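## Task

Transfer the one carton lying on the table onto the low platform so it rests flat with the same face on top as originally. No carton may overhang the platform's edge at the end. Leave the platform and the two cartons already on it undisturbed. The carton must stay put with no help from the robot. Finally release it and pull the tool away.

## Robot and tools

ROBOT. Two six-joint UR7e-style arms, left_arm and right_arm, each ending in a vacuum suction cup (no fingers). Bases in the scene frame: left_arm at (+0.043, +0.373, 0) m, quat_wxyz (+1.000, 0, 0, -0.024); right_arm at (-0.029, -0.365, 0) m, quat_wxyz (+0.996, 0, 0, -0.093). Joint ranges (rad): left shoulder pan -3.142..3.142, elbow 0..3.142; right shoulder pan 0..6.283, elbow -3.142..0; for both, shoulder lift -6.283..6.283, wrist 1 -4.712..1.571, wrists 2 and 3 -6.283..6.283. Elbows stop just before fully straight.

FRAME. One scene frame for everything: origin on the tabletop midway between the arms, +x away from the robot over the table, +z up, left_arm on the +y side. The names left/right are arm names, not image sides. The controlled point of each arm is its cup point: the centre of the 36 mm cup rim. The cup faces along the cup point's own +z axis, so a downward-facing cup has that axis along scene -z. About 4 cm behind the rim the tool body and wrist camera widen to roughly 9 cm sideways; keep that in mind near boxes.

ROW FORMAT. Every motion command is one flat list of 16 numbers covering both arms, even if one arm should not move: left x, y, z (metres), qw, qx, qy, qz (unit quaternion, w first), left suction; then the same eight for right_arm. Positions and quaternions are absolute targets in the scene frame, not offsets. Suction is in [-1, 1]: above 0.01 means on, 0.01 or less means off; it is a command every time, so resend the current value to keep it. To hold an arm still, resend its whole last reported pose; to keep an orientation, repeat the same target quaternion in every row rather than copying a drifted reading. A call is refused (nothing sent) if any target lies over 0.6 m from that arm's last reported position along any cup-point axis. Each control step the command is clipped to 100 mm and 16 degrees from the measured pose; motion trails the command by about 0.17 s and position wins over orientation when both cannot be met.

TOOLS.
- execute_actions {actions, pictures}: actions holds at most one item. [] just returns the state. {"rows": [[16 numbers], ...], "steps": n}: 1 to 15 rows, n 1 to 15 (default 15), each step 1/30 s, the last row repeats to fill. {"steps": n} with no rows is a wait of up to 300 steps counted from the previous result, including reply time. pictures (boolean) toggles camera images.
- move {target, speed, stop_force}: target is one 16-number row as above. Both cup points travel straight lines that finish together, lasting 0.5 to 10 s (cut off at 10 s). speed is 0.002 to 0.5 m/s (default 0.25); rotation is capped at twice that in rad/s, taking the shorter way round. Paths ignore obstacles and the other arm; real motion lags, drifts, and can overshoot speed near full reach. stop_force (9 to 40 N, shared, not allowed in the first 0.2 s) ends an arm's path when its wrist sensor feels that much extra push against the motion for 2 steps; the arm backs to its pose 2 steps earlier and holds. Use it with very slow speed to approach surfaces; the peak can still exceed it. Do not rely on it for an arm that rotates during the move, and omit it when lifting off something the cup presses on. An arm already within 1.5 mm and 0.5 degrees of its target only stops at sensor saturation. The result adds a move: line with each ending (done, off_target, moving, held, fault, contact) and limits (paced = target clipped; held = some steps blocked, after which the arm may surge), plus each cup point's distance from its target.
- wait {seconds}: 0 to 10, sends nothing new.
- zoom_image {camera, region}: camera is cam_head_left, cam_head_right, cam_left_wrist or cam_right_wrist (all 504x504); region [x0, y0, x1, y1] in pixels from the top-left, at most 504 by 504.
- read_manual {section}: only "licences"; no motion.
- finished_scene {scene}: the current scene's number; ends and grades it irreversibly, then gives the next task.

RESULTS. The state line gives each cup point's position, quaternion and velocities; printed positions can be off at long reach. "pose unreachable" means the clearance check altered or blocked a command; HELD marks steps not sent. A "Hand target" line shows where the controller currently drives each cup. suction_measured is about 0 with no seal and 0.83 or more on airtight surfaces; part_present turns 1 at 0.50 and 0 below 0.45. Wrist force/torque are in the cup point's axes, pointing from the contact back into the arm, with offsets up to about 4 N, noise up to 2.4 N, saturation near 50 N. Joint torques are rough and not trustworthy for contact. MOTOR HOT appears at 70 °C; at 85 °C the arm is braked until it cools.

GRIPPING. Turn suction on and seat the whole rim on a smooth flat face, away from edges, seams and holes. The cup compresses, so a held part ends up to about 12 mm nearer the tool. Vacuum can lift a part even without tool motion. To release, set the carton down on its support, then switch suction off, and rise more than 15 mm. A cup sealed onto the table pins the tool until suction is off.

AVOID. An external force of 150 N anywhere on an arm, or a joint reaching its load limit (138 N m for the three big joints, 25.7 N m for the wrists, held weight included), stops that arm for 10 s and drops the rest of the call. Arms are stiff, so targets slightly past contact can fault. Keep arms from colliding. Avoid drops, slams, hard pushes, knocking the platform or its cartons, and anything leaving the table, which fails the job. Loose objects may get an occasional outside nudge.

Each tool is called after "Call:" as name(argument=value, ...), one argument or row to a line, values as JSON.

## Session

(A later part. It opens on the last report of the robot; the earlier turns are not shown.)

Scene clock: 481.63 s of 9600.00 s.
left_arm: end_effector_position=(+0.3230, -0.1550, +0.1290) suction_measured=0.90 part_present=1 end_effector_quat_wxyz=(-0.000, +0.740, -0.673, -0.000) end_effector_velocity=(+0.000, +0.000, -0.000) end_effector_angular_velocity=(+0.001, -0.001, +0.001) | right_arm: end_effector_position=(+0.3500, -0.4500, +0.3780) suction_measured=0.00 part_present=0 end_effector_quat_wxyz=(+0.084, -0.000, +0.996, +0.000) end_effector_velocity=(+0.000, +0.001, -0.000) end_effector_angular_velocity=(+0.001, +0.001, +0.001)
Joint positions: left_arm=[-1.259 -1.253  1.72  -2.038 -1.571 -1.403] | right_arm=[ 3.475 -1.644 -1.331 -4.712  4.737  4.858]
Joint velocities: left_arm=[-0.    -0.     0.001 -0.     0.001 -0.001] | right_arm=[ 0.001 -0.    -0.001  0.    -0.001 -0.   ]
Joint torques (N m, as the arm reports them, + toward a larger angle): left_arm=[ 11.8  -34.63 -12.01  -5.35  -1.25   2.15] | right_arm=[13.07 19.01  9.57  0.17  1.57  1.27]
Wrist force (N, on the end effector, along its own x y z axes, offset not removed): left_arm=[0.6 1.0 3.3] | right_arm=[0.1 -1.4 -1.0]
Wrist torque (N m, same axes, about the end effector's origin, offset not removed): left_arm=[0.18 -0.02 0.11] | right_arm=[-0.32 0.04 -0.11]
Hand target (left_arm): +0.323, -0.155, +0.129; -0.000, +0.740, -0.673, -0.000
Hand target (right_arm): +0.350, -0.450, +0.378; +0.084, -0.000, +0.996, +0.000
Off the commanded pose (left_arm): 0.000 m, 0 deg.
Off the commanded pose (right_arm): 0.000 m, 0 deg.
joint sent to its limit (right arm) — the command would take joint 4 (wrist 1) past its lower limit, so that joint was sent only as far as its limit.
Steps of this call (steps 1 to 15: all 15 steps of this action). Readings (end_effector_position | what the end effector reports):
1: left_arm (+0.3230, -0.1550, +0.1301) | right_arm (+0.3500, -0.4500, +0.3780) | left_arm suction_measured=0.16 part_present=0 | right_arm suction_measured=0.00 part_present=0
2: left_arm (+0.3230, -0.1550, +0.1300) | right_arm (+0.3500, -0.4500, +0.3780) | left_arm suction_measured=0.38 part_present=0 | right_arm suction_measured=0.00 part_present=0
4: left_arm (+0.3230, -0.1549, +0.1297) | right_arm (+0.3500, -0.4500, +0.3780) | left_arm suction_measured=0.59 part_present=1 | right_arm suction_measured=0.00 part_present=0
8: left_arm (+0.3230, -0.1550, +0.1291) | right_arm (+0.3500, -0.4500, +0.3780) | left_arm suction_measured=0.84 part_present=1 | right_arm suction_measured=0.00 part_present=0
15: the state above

Call:
move(
  target=[0.325,-0.155,0.132,0,-0.740,0.673,0,1, 0.35,-0.45,0.378,0.084,0,0.996,0,0],
  speed=0.005,
)

Call:
move(
  target=[0.327,-0.155,0.131,0,-0.7325,0.681,0,1, 0.35,-0.45,0.378,0.084,0,0.996,0,0],
  speed=0.005,
)

Call:
move(
  target=[0.327,-0.155,0.120,0,-0.7325,0.681,0,1, 0.35,-0.45,0.378,0.084,0,0.996,0,0],
  speed=0.003,
  stop_force=9,
)

Call:
execute_actions(
  actions=[
    {"rows":[[0.327,-0.155,0.126,0,-0.7325,0.681,0,0,0.35,-0.45,0.378,0.084,0,0.996,0,0]],"steps":12},
  ],
  pictures=false,
)

Call:
move(
  target=[0.327,-0.155,0.17,0,-0.7325,0.681,0,0, 0.35,-0.45,0.378,0.084,0,0.996,0,0],
  speed=0.06,
)

Call:
move(
  target=[0.25,-0.05,0.23,0,-0.740,0.673,0,0, 0.35,-0.45,0.378,0.084,0,0.996,0,0],
  speed=0.2,
)

Scene clock: 494.27 s of 9600.00 s.
left_arm: end_effector_position=(+0.3250, -0.1550, +0.1319) suction_measured=0.90 part_present=1 end_effector_quat_wxyz=(-0.000, +0.740, -0.673, +0.000) end_effector_velocity=(+0.001, +0.000, +0.001) end_effector_angular_velocity=(-0.000, -0.000, -0.002) | right_arm: end_effector_position=(+0.3500, -0.4500, +0.3780) suction_measured=0.00 part_present=0 end_effector_quat_wxyz=(+0.084, -0.000, +0.996, +0.000) end_effector_velocity=(-0.000, +0.001, +0.000) end_effector_angular_velocity=(+0.002, +0.000, +0.001)
Joint positions: left_arm=[-1.256 -1.254  1.713 -2.03  -1.571 -1.399] | right_arm=[ 3.475 -1.644 -1.331 -4.712  4.737  4.858]
Joint velocities: left_arm=[ 0.001 -0.    -0.002  0.002  0.     0.003] | right_arm=[ 0.001  0.     0.    -0.    -0.002  0.   ]
Joint torques (N m, as the arm reports them, + toward a larger angle): left_arm=[ 13.29 -49.33 -34.7   -1.21   2.35   2.25] | right_arm=[12.58 20.53  9.15  0.35  1.55  1.29]
Wrist force (N, on the end effector, along its own x y z axes, offset not removed): left_arm=[-1.6 2.4 7.1] | right_arm=[0.0 -0.3 0.4]
Wrist torque (N m, same axes, about the end effector's origin, offset not removed): left_arm=[0.49 0.29 0.31] | right_arm=[-0.11 0.07 -0.08]
Hand target (left_arm): +0.325, -0.155, +0.132; +0.000, +0.740, -0.673, +0.000
Hand target (right_arm): +0.350, -0.450, +0.378; +0.084, -0.000, +0.996, +0.000
Off the commanded pose (left_arm): 0.000 m, 0 deg.
Off the commanded pose (right_arm): 0.000 m, 0 deg.
joint sent to its limit (right arm) — the command would take joint 4 (wrist 1) past its lower limit, so that joint was sent only as far as its limit.
After step 90, 8.70 s passed at rest.
move: done

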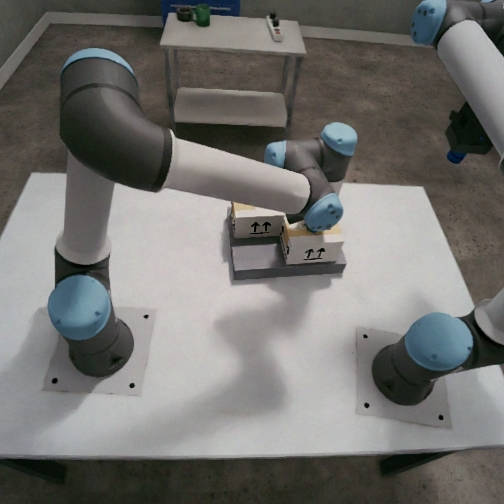

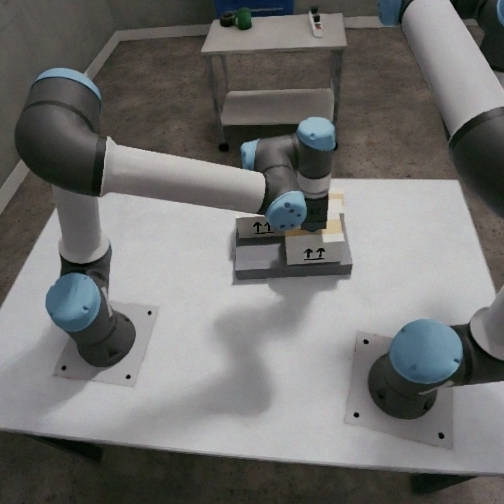

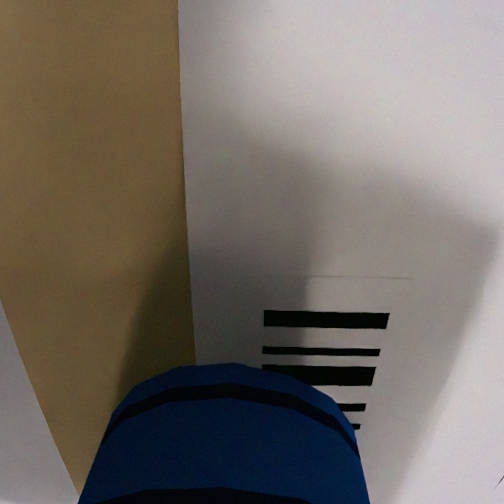

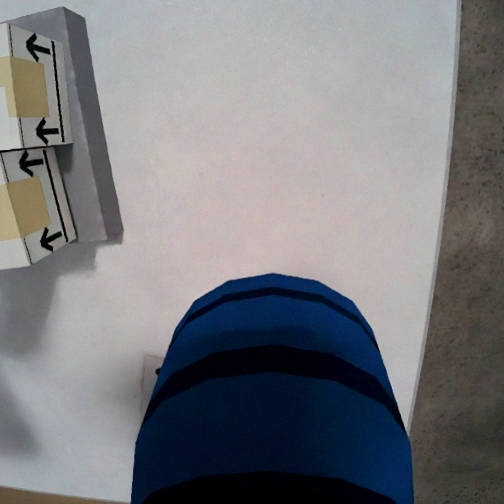

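Scene clock: 496.67 s of 9600.00 s.
left_arm: end_effector_position=(+0.3270, -0.1550, +0.1310) suction_measured=0.90 part_present=1 end_effector_quat_wxyz=(-0.000, +0.732, -0.681, +0.000) end_effector_velocity=(+0.001, -0.000, +0.000) end_effector_angular_velocity=(-0.000, -0.001, -0.001) | right_arm: end_effector_position=(+0.3500, -0.4500, +0.3780) suction_measured=0.00 part_present=0 end_effector_quat_wxyz=(+0.084, -0.000, +0.996, +0.000) end_effector_velocity=(+0.000, +0.001, +0.000) end_effector_angular_velocity=(+0.002, -0.002, +0.001)
Joint positions: left_arm=[-1.253 -1.251  1.711 -2.031 -1.571 -1.374] | right_arm=[ 3.475 -1.644 -1.331 -4.712  4.737  4.858]
Joint velocities: left_arm=[ 0.001  0.    -0.001 -0.     0.001  0.002] | right_arm=[ 0.001  0.001 -0.     0.002 -0.002  0.   ]
Joint torques (N m, as the arm reports them, + toward a larger angle): left_arm=[ 13.06 -34.39 -35.35  -5.24   2.02   2.34] | right_arm=[12.87 19.82  9.19  0.25  1.44  1.31]
Wrist force (N, on the end effector, along its own x y z axes, offset not removed): left_arm=[0.2 -1.2 6.2] | right_arm=[0.7 -1.9 -0.3]
Wrist torque (N m, same axes, about the end effector's origin, offset not removed): left_arm=[-0.18 -0.05 0.16] | right_arm=[-0.43 -0.11 -0.09]
Hand target (left_arm): +0.327, -0.155, +0.131; +0.000, +0.732, -0.681, +0.000
Hand target (right_arm): +0.350, -0.450, +0.378; +0.084, -0.000, +0.996, +0.000
Off the commanded pose (left_arm): 0.000 m, 0 deg.
Off the commanded pose (right_arm): 0.000 m, 0 deg.
joint sent to its limit (right arm) — the command would take joint 4 (wrist 1) past its lower limit, so that joint was sent only as far as its limit.
move: done

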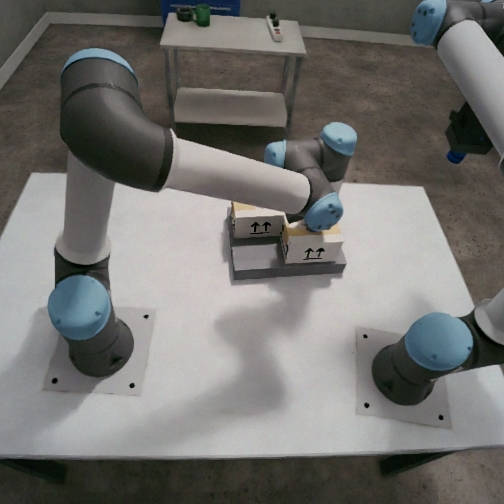

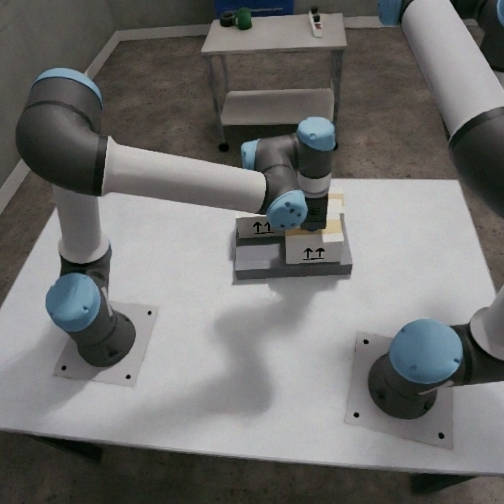

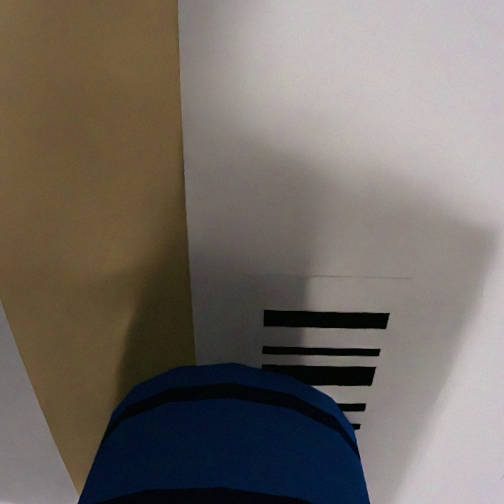

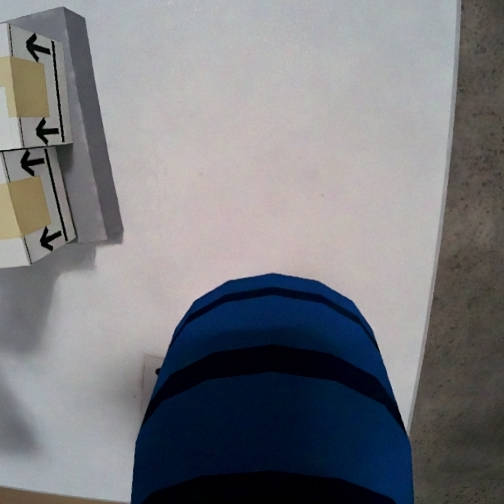

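Scene clock: 498.97 s of 9600.00 s.
left_arm: end_effector_position=(+0.3270, -0.1550, +0.1252) suction_measured=0.90 part_present=1 end_effector_quat_wxyz=(+0.000, +0.732, -0.681, +0.000) end_effector_velocity=(-0.000, +0.001, -0.000) end_effector_angular_velocity=(+0.004, +0.001, +0.001) | right_arm: end_effector_position=(+0.3500, -0.4500, +0.3780) suction_measured=0.00 part_present=0 end_effector_quat_wxyz=(+0.084, -0.000, +0.996, +0.000) end_effector_velocity=(+0.000, +0.000, -0.000) end_effector_angular_velocity=(+0.000, -0.001, +0.002)
Joint positions: left_arm=[-1.253 -1.244  1.719 -2.046 -1.571 -1.374] | right_arm=[ 3.475 -1.644 -1.331 -4.712  4.737  4.858]
Joint velocities: left_arm=[-0.    -0.     0.001  0.003 -0.    -0.001] | right_arm=[ 0.001 -0.    -0.     0.001  0.    -0.001]
Joint torques (N m, as the arm reports them, + toward a larger angle): left_arm=[ 11.53 -36.34 -24.28  -0.46   1.38   0.65] | right_arm=[12.57 20.09  9.57  0.21  1.41  1.1 ]
Wrist force (N, on the end effector, along its own x y z axes, offset not removed): left_arm=[-8.4 -0.2 -15.4] | right_arm=[-1.2 -0.4 -0.7]
Wrist torque (N m, same axes, about the end effector's origin, offset not removed): left_arm=[-0.27 0.72 0.17] | right_arm=[-0.11 0.23 -0.11]
Hand target (left_arm): +0.327, -0.155, +0.125; +0.000, +0.732, -0.681, +0.000
Hand target (right_arm): +0.350, -0.450, +0.378; +0.084, -0.000, +0.996, +0.000
Off the commanded pose (left_arm): 0.005 m, 0 deg.
Off the commanded pose (right_arm): 0.000 m, 0 deg.
joint sent to its limit (right arm) — the command would take joint 4 (wrist 1) past its lower limit, so that joint was sent only as far as its limit.
move: contact (left_arm)

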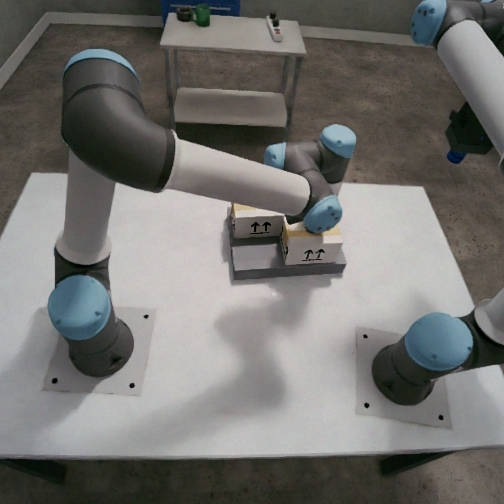

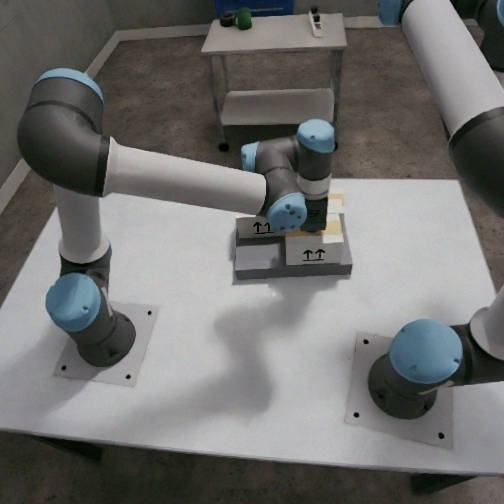

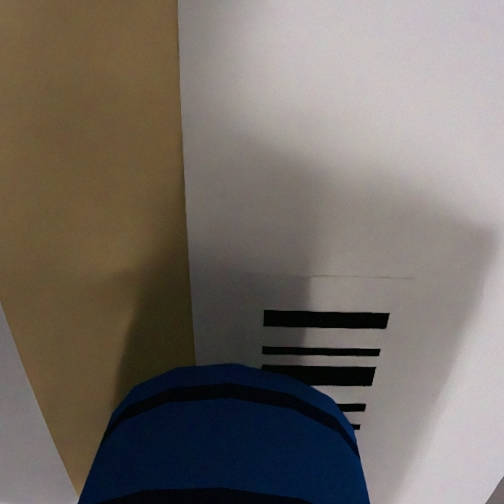

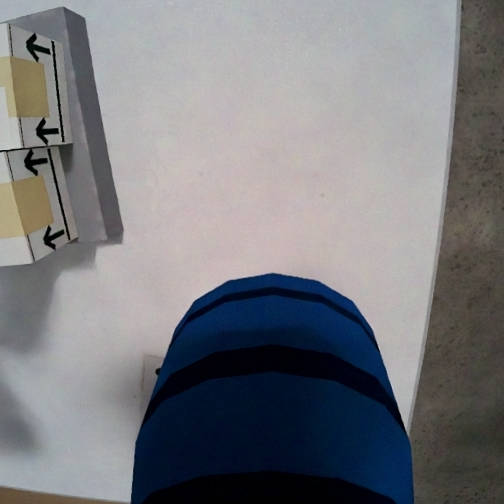

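Scene clock: 499.37 s of 9600.00 s.
left_arm: end_effector_position=(+0.3270, -0.1550, +0.1260) suction_measured=0.00 part_present=0 end_effector_quat_wxyz=(-0.000, +0.732, -0.681, -0.000) end_effector_velocity=(+0.000, -0.000, +0.000) end_effector_angular_velocity=(-0.000, -0.001, -0.001) | right_arm: end_effector_position=(+0.3500, -0.4500, +0.3780) suction_measured=0.00 part_present=0 end_effector_quat_wxyz=(+0.084, -0.000, +0.996, +0.000) end_effector_velocity=(+0.001, -0.001, -0.000) end_effector_angular_velocity=(-0.002, -0.001, -0.002)
Joint positions: left_arm=[-1.253 -1.245  1.718 -2.044 -1.571 -1.374] | right_arm=[ 3.475 -1.644 -1.331 -4.712  4.737  4.858]
Joint velocities: left_arm=[-0.    -0.    -0.001  0.     0.001  0.001] | right_arm=[-0.001 -0.001  0.     0.001  0.002  0.   ]
Joint torques (N m, as the arm reports them, + toward a larger angle): left_arm=[ 13.18 -35.41 -25.35   0.94   1.11   2.15] | right_arm=[12.68 20.26  9.77  0.22  1.41  1.33]
Wrist force (N, on the end effector, along its own x y z axes, offset not removed): left_arm=[-1.2 -0.9 -17.7] | right_arm=[-1.2 0.0 -0.2]
Wrist torque (N m, same axes, about the end effector's origin, offset not removed): left_arm=[-0.14 0.38 0.18] | right_arm=[-0.09 0.17 -0.10]
Hand target (left_arm): +0.327, -0.155, +0.126; +0.000, +0.732, -0.681, +0.000
Hand target (right_arm): +0.350, -0.450, +0.378; +0.084, -0.000, +0.996, +0.000
Off the commanded pose (left_arm): 0.000 m, 0 deg.
Off the commanded pose (right_arm): 0.000 m, 0 deg.
joint sent to its limit (right arm) — the command would take joint 4 (wrist 1) past its lower limit, so that joint was sent only as far as its limit.
Steps of this call (steps 1 to 12: all 12 steps of this action). Readings (end_effector_position | what the end effector reports):
1: left_arm (+0.3270, -0.1550, +0.1252) | right_arm (+0.3500, -0.4500, +0.3780) | left_arm suction_measured=0.46 part_present=1 | right_arm suction_measured=0.00 part_present=0
2: left_arm (+0.3270, -0.1550, +0.1253) | right_arm (+0.3500, -0.4500, +0.3780) | left_arm suction_measured=0.01 part_present=0 | right_arm suction_measured=0.00 part_present=0
4: left_arm (+0.3270, -0.1550, +0.1256) | right_arm (+0.3500, -0.4500, +0.3780) | left_arm suction_measured=0.00 part_present=0 | right_arm suction_measured=0.00 part_present=0
8: left_arm (+0.3270, -0.1550, +0.1259) | right_arm (+0.3500, -0.4500, +0.3780) | left_arm suction_measured=0.00 part_present=0 | right_arm suction_measured=0.00 part_present=0
12: the state above

Scene clock: 500.73 s of 9600.00 s.
left_arm: end_effector_position=(+0.3270, -0.1550, +0.1698) suction_measured=0.00 part_present=0 end_effector_quat_wxyz=(+0.000, +0.732, -0.681, +0.000) end_effector_velocity=(-0.000, -0.000, +0.002) end_effector_angular_velocity=(-0.000, +0.001, +0.001) | right_arm: end_effector_position=(+0.3500, -0.4500, +0.3780) suction_measured=0.00 part_present=0 end_effector_quat_wxyz=(+0.084, -0.000, +0.996, +0.000) end_effector_velocity=(-0.001, -0.000, -0.000) end_effector_angular_velocity=(-0.001, +0.002, +0.000)
Joint positions: left_arm=[-1.253 -1.288  1.653 -1.936 -1.571 -1.374] | right_arm=[ 3.475 -1.644 -1.331 -4.712  4.737  4.858]
Joint velocities: left_arm=[-0.    -0.001 -0.003  0.005 -0.001 -0.001] | right_arm=[ 0.     0.    -0.001 -0.002  0.001 -0.   ]
Joint torques (N m, as the arm reports them, + toward a larger angle): left_arm=[ 12.29 -46.46 -33.67  -0.84   2.09   1.78] | right_arm=[13.04 21.09  9.39  0.28  1.4   1.33]
Wrist force (N, on the end effector, along its own x y z axes, offset not removed): left_arm=[-0.8 -2.3 2.0] | right_arm=[0.0 1.3 -0.1]
Wrist torque (N m, same axes, about the end effector's origin, offset not removed): left_arm=[-0.37 0.22 0.01] | right_arm=[0.25 0.00 -0.07]
Hand target (left_arm): +0.327, -0.155, +0.170; +0.000, +0.732, -0.681, +0.000
Hand target (right_arm): +0.350, -0.450, +0.378; +0.084, -0.000, +0.996, +0.000
Off the commanded pose (left_arm): 0.000 m, 0 deg.
Off the commanded pose (right_arm): 0.000 m, 0 deg.
joint sent to its limit (right arm) — the command would take joint 4 (wrist 1) past its lower limit, so that joint was sent only as far as its limit.
move: done

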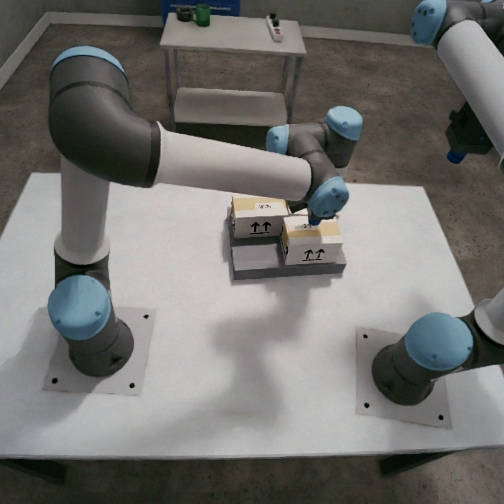

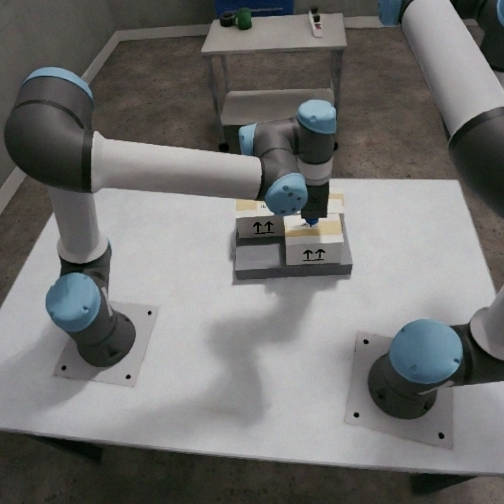

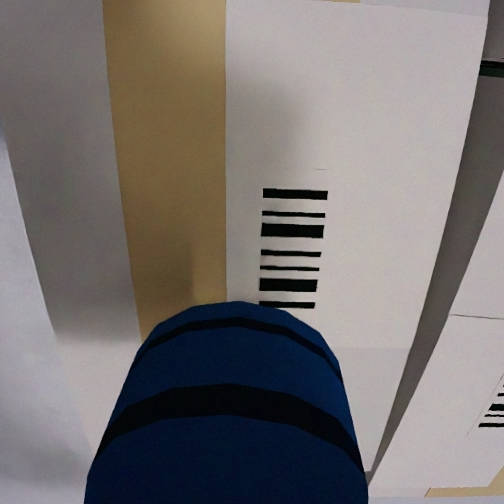

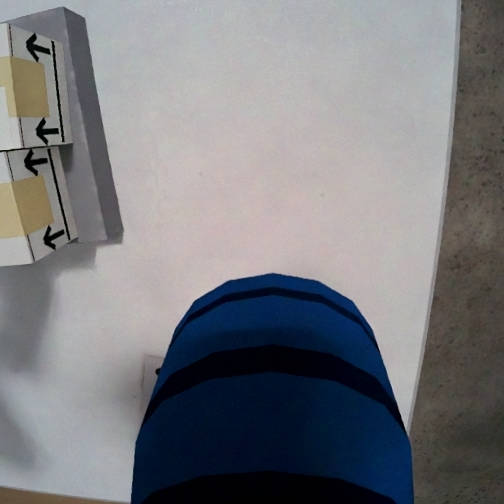

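Scene clock: 502.03 s of 9600.00 s.
left_arm: end_effector_position=(+0.2502, -0.0500, +0.2300) suction_measured=0.00 part_present=0 end_effector_quat_wxyz=(-0.000, +0.740, -0.673, -0.000) end_effector_velocity=(-0.001, +0.001, +0.001) end_effector_angular_velocity=(-0.001, -0.000, +0.000) | right_arm: end_effector_position=(+0.3500, -0.4500, +0.3780) suction_measured=0.00 part_present=0 end_effector_quat_wxyz=(+0.084, -0.000, +0.996, +0.000) end_effector_velocity=(+0.000, +0.001, +0.000) end_effector_angular_velocity=(+0.002, -0.001, +0.002)
Joint positions: left_arm=[-1.353 -1.637  1.884 -1.818 -1.571 -1.497] | right_arm=[ 3.475 -1.644 -1.331 -4.712  4.737  4.858]
Joint velocities: left_arm=[-0.002 -0.004  0.001  0.002  0.    -0.002] | right_arm=[ 0.001  0.     0.     0.001 -0.002 -0.   ]
Joint torques (N m, as the arm reports them, + toward a larger angle): left_arm=[-15.74 -28.22 -11.38  -0.89   2.42  -1.29] | right_arm=[12.18 19.74  9.93  0.25  1.44  1.35]
Wrist force (N, on the end effector, along its own x y z axes, offset not removed): left_arm=[2.7 0.2 1.6] | right_arm=[-1.1 -0.7 -1.1]
Wrist torque (N m, same axes, about the end effector's origin, offset not removed): left_arm=[0.10 -0.32 0.11] | right_arm=[-0.21 0.21 -0.01]
Hand target (left_arm): +0.250, -0.050, +0.230; -0.000, +0.740, -0.673, -0.000
Hand target (right_arm): +0.350, -0.450, +0.378; +0.084, -0.000, +0.996, +0.000
Off the commanded pose (left_arm): 0.000 m, 0 deg.
Off the commanded pose (right_arm): 0.000 m, 0 deg.
joint sent to its limit (right arm) — the command would take joint 4 (wrist 1) past its lower limit, so that joint was sent only as far as its limit.
move: done

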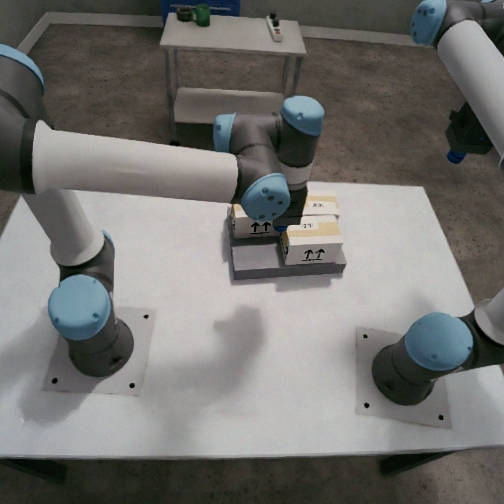

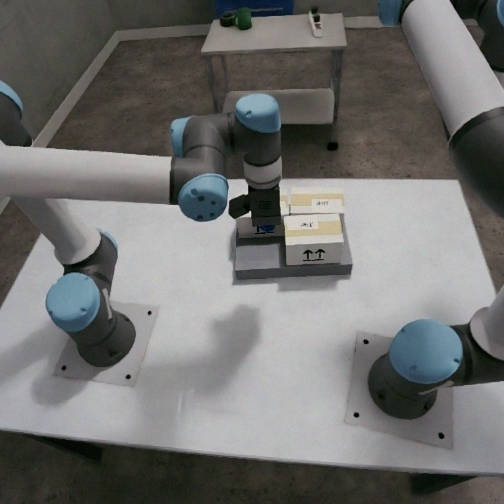

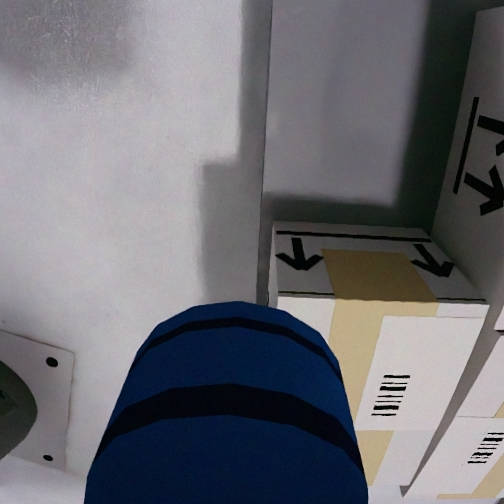

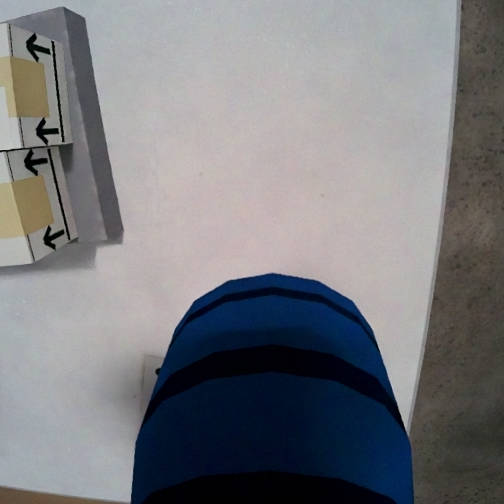

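Now there's a clear margin. Retreat.

Call:
move(
  target=[0.40,0.33,0.36,0,-0.3,0.954,0,0, 0.35,-0.45,0.378,0.084,0,0.996,0,0],
  speed=0.3,
)

Call:
zoom_image(
  camera="cam_head_left",
  region=[110, 160, 370, 300],
)

Scene clock: 508.80 s of 9600.00 s.
left_arm: end_effector_position=(+0.4004, +0.3298, +0.3600) suction_measured=0.00 part_present=0 end_effector_quat_wxyz=(+0.000, -0.300, +0.954, -0.000) end_effector_velocity=(+0.001, +0.001, +0.000) end_effector_angular_velocity=(-0.004, +0.006, -0.007) | right_arm: end_effector_position=(+0.3500, -0.4500, +0.3780) suction_measured=0.00 part_present=0 end_effector_quat_wxyz=(+0.084, -0.000, +0.996, +0.000) end_effector_velocity=(-0.000, -0.000, +0.000) end_effector_angular_velocity=(+0.001, +0.000, -0.001)
Joint positions: left_arm=[-0.452 -1.938  1.781 -1.414 -1.57   0.46 ] | right_arm=[ 3.475 -1.644 -1.331 -4.712  4.737  4.858]
Joint velocities: left_arm=[ 0.01   0.005 -0.005  0.003 -0.006  0.017] | right_arm=[-0.001  0.     0.    -0.001 -0.001 -0.   ]
Joint torques (N m, as the arm reports them, + toward a larger angle): left_arm=[ 13.21  -1.18 -34.22  -0.83  -2.42   1.64] | right_arm=[12.01 21.04 10.12  0.18  1.37  1.12]
Wrist force (N, on the end effector, along its own x y z axes, offset not removed): left_arm=[0.0 -0.1 1.8] | right_arm=[-0.1 -0.8 0.5]
Wrist torque (N m, same axes, about the end effector's origin, offset not removed): left_arm=[-0.03 0.12 0.18] | right_arm=[-0.23 0.06 -0.10]
Hand target (left_arm): +0.400, +0.330, +0.360; +0.000, -0.300, +0.954, -0.000
Hand target (right_arm): +0.350, -0.450, +0.378; +0.084, -0.000, +0.996, +0.000
Off the commanded pose (left_arm): 0.000 m, 0 deg.
Off the commanded pose (right_arm): 0.000 m, 0 deg.
joint sent to its limit (right arm) — the command would take joint 4 (wrist 1) past its lower limit, so that joint was sent only as far as its limit.
After step 90, 1.40 s passed at rest.
move: done

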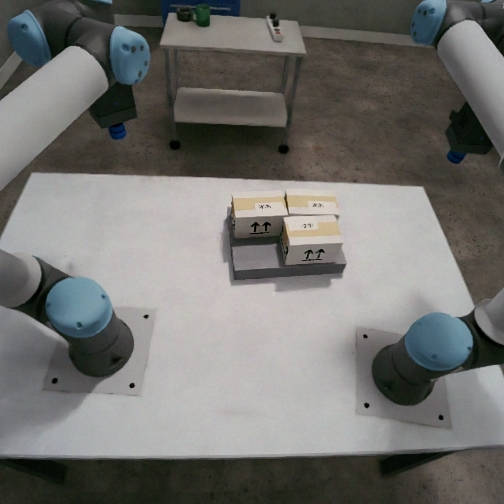

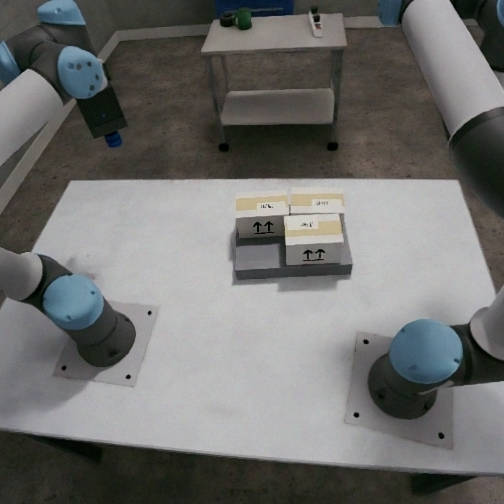

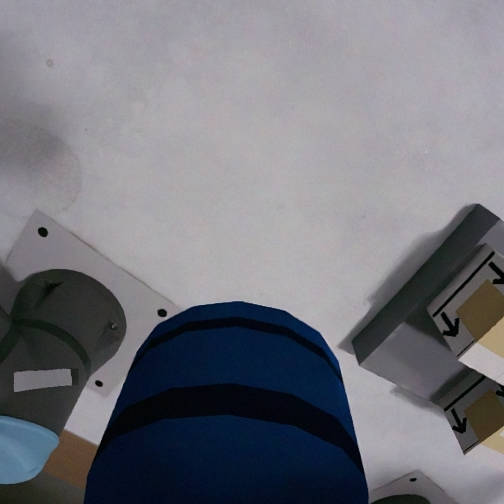

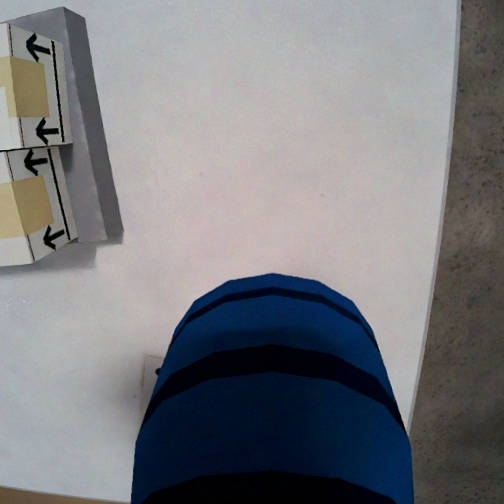

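Region (110, 160, 370, 300) of cam_head_left's 504x504 image, scaled by 1.938, with more detail than that image has; it fills the top 271 rows of this view, and the rest is white.

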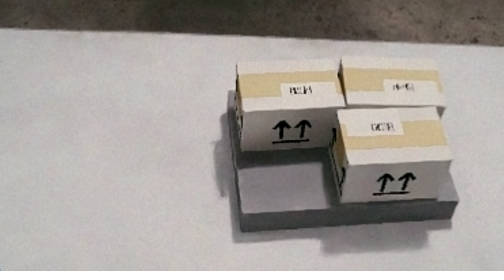

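Call:
finished_scene(
  scene=1,
)

The scene is finished: the task was done.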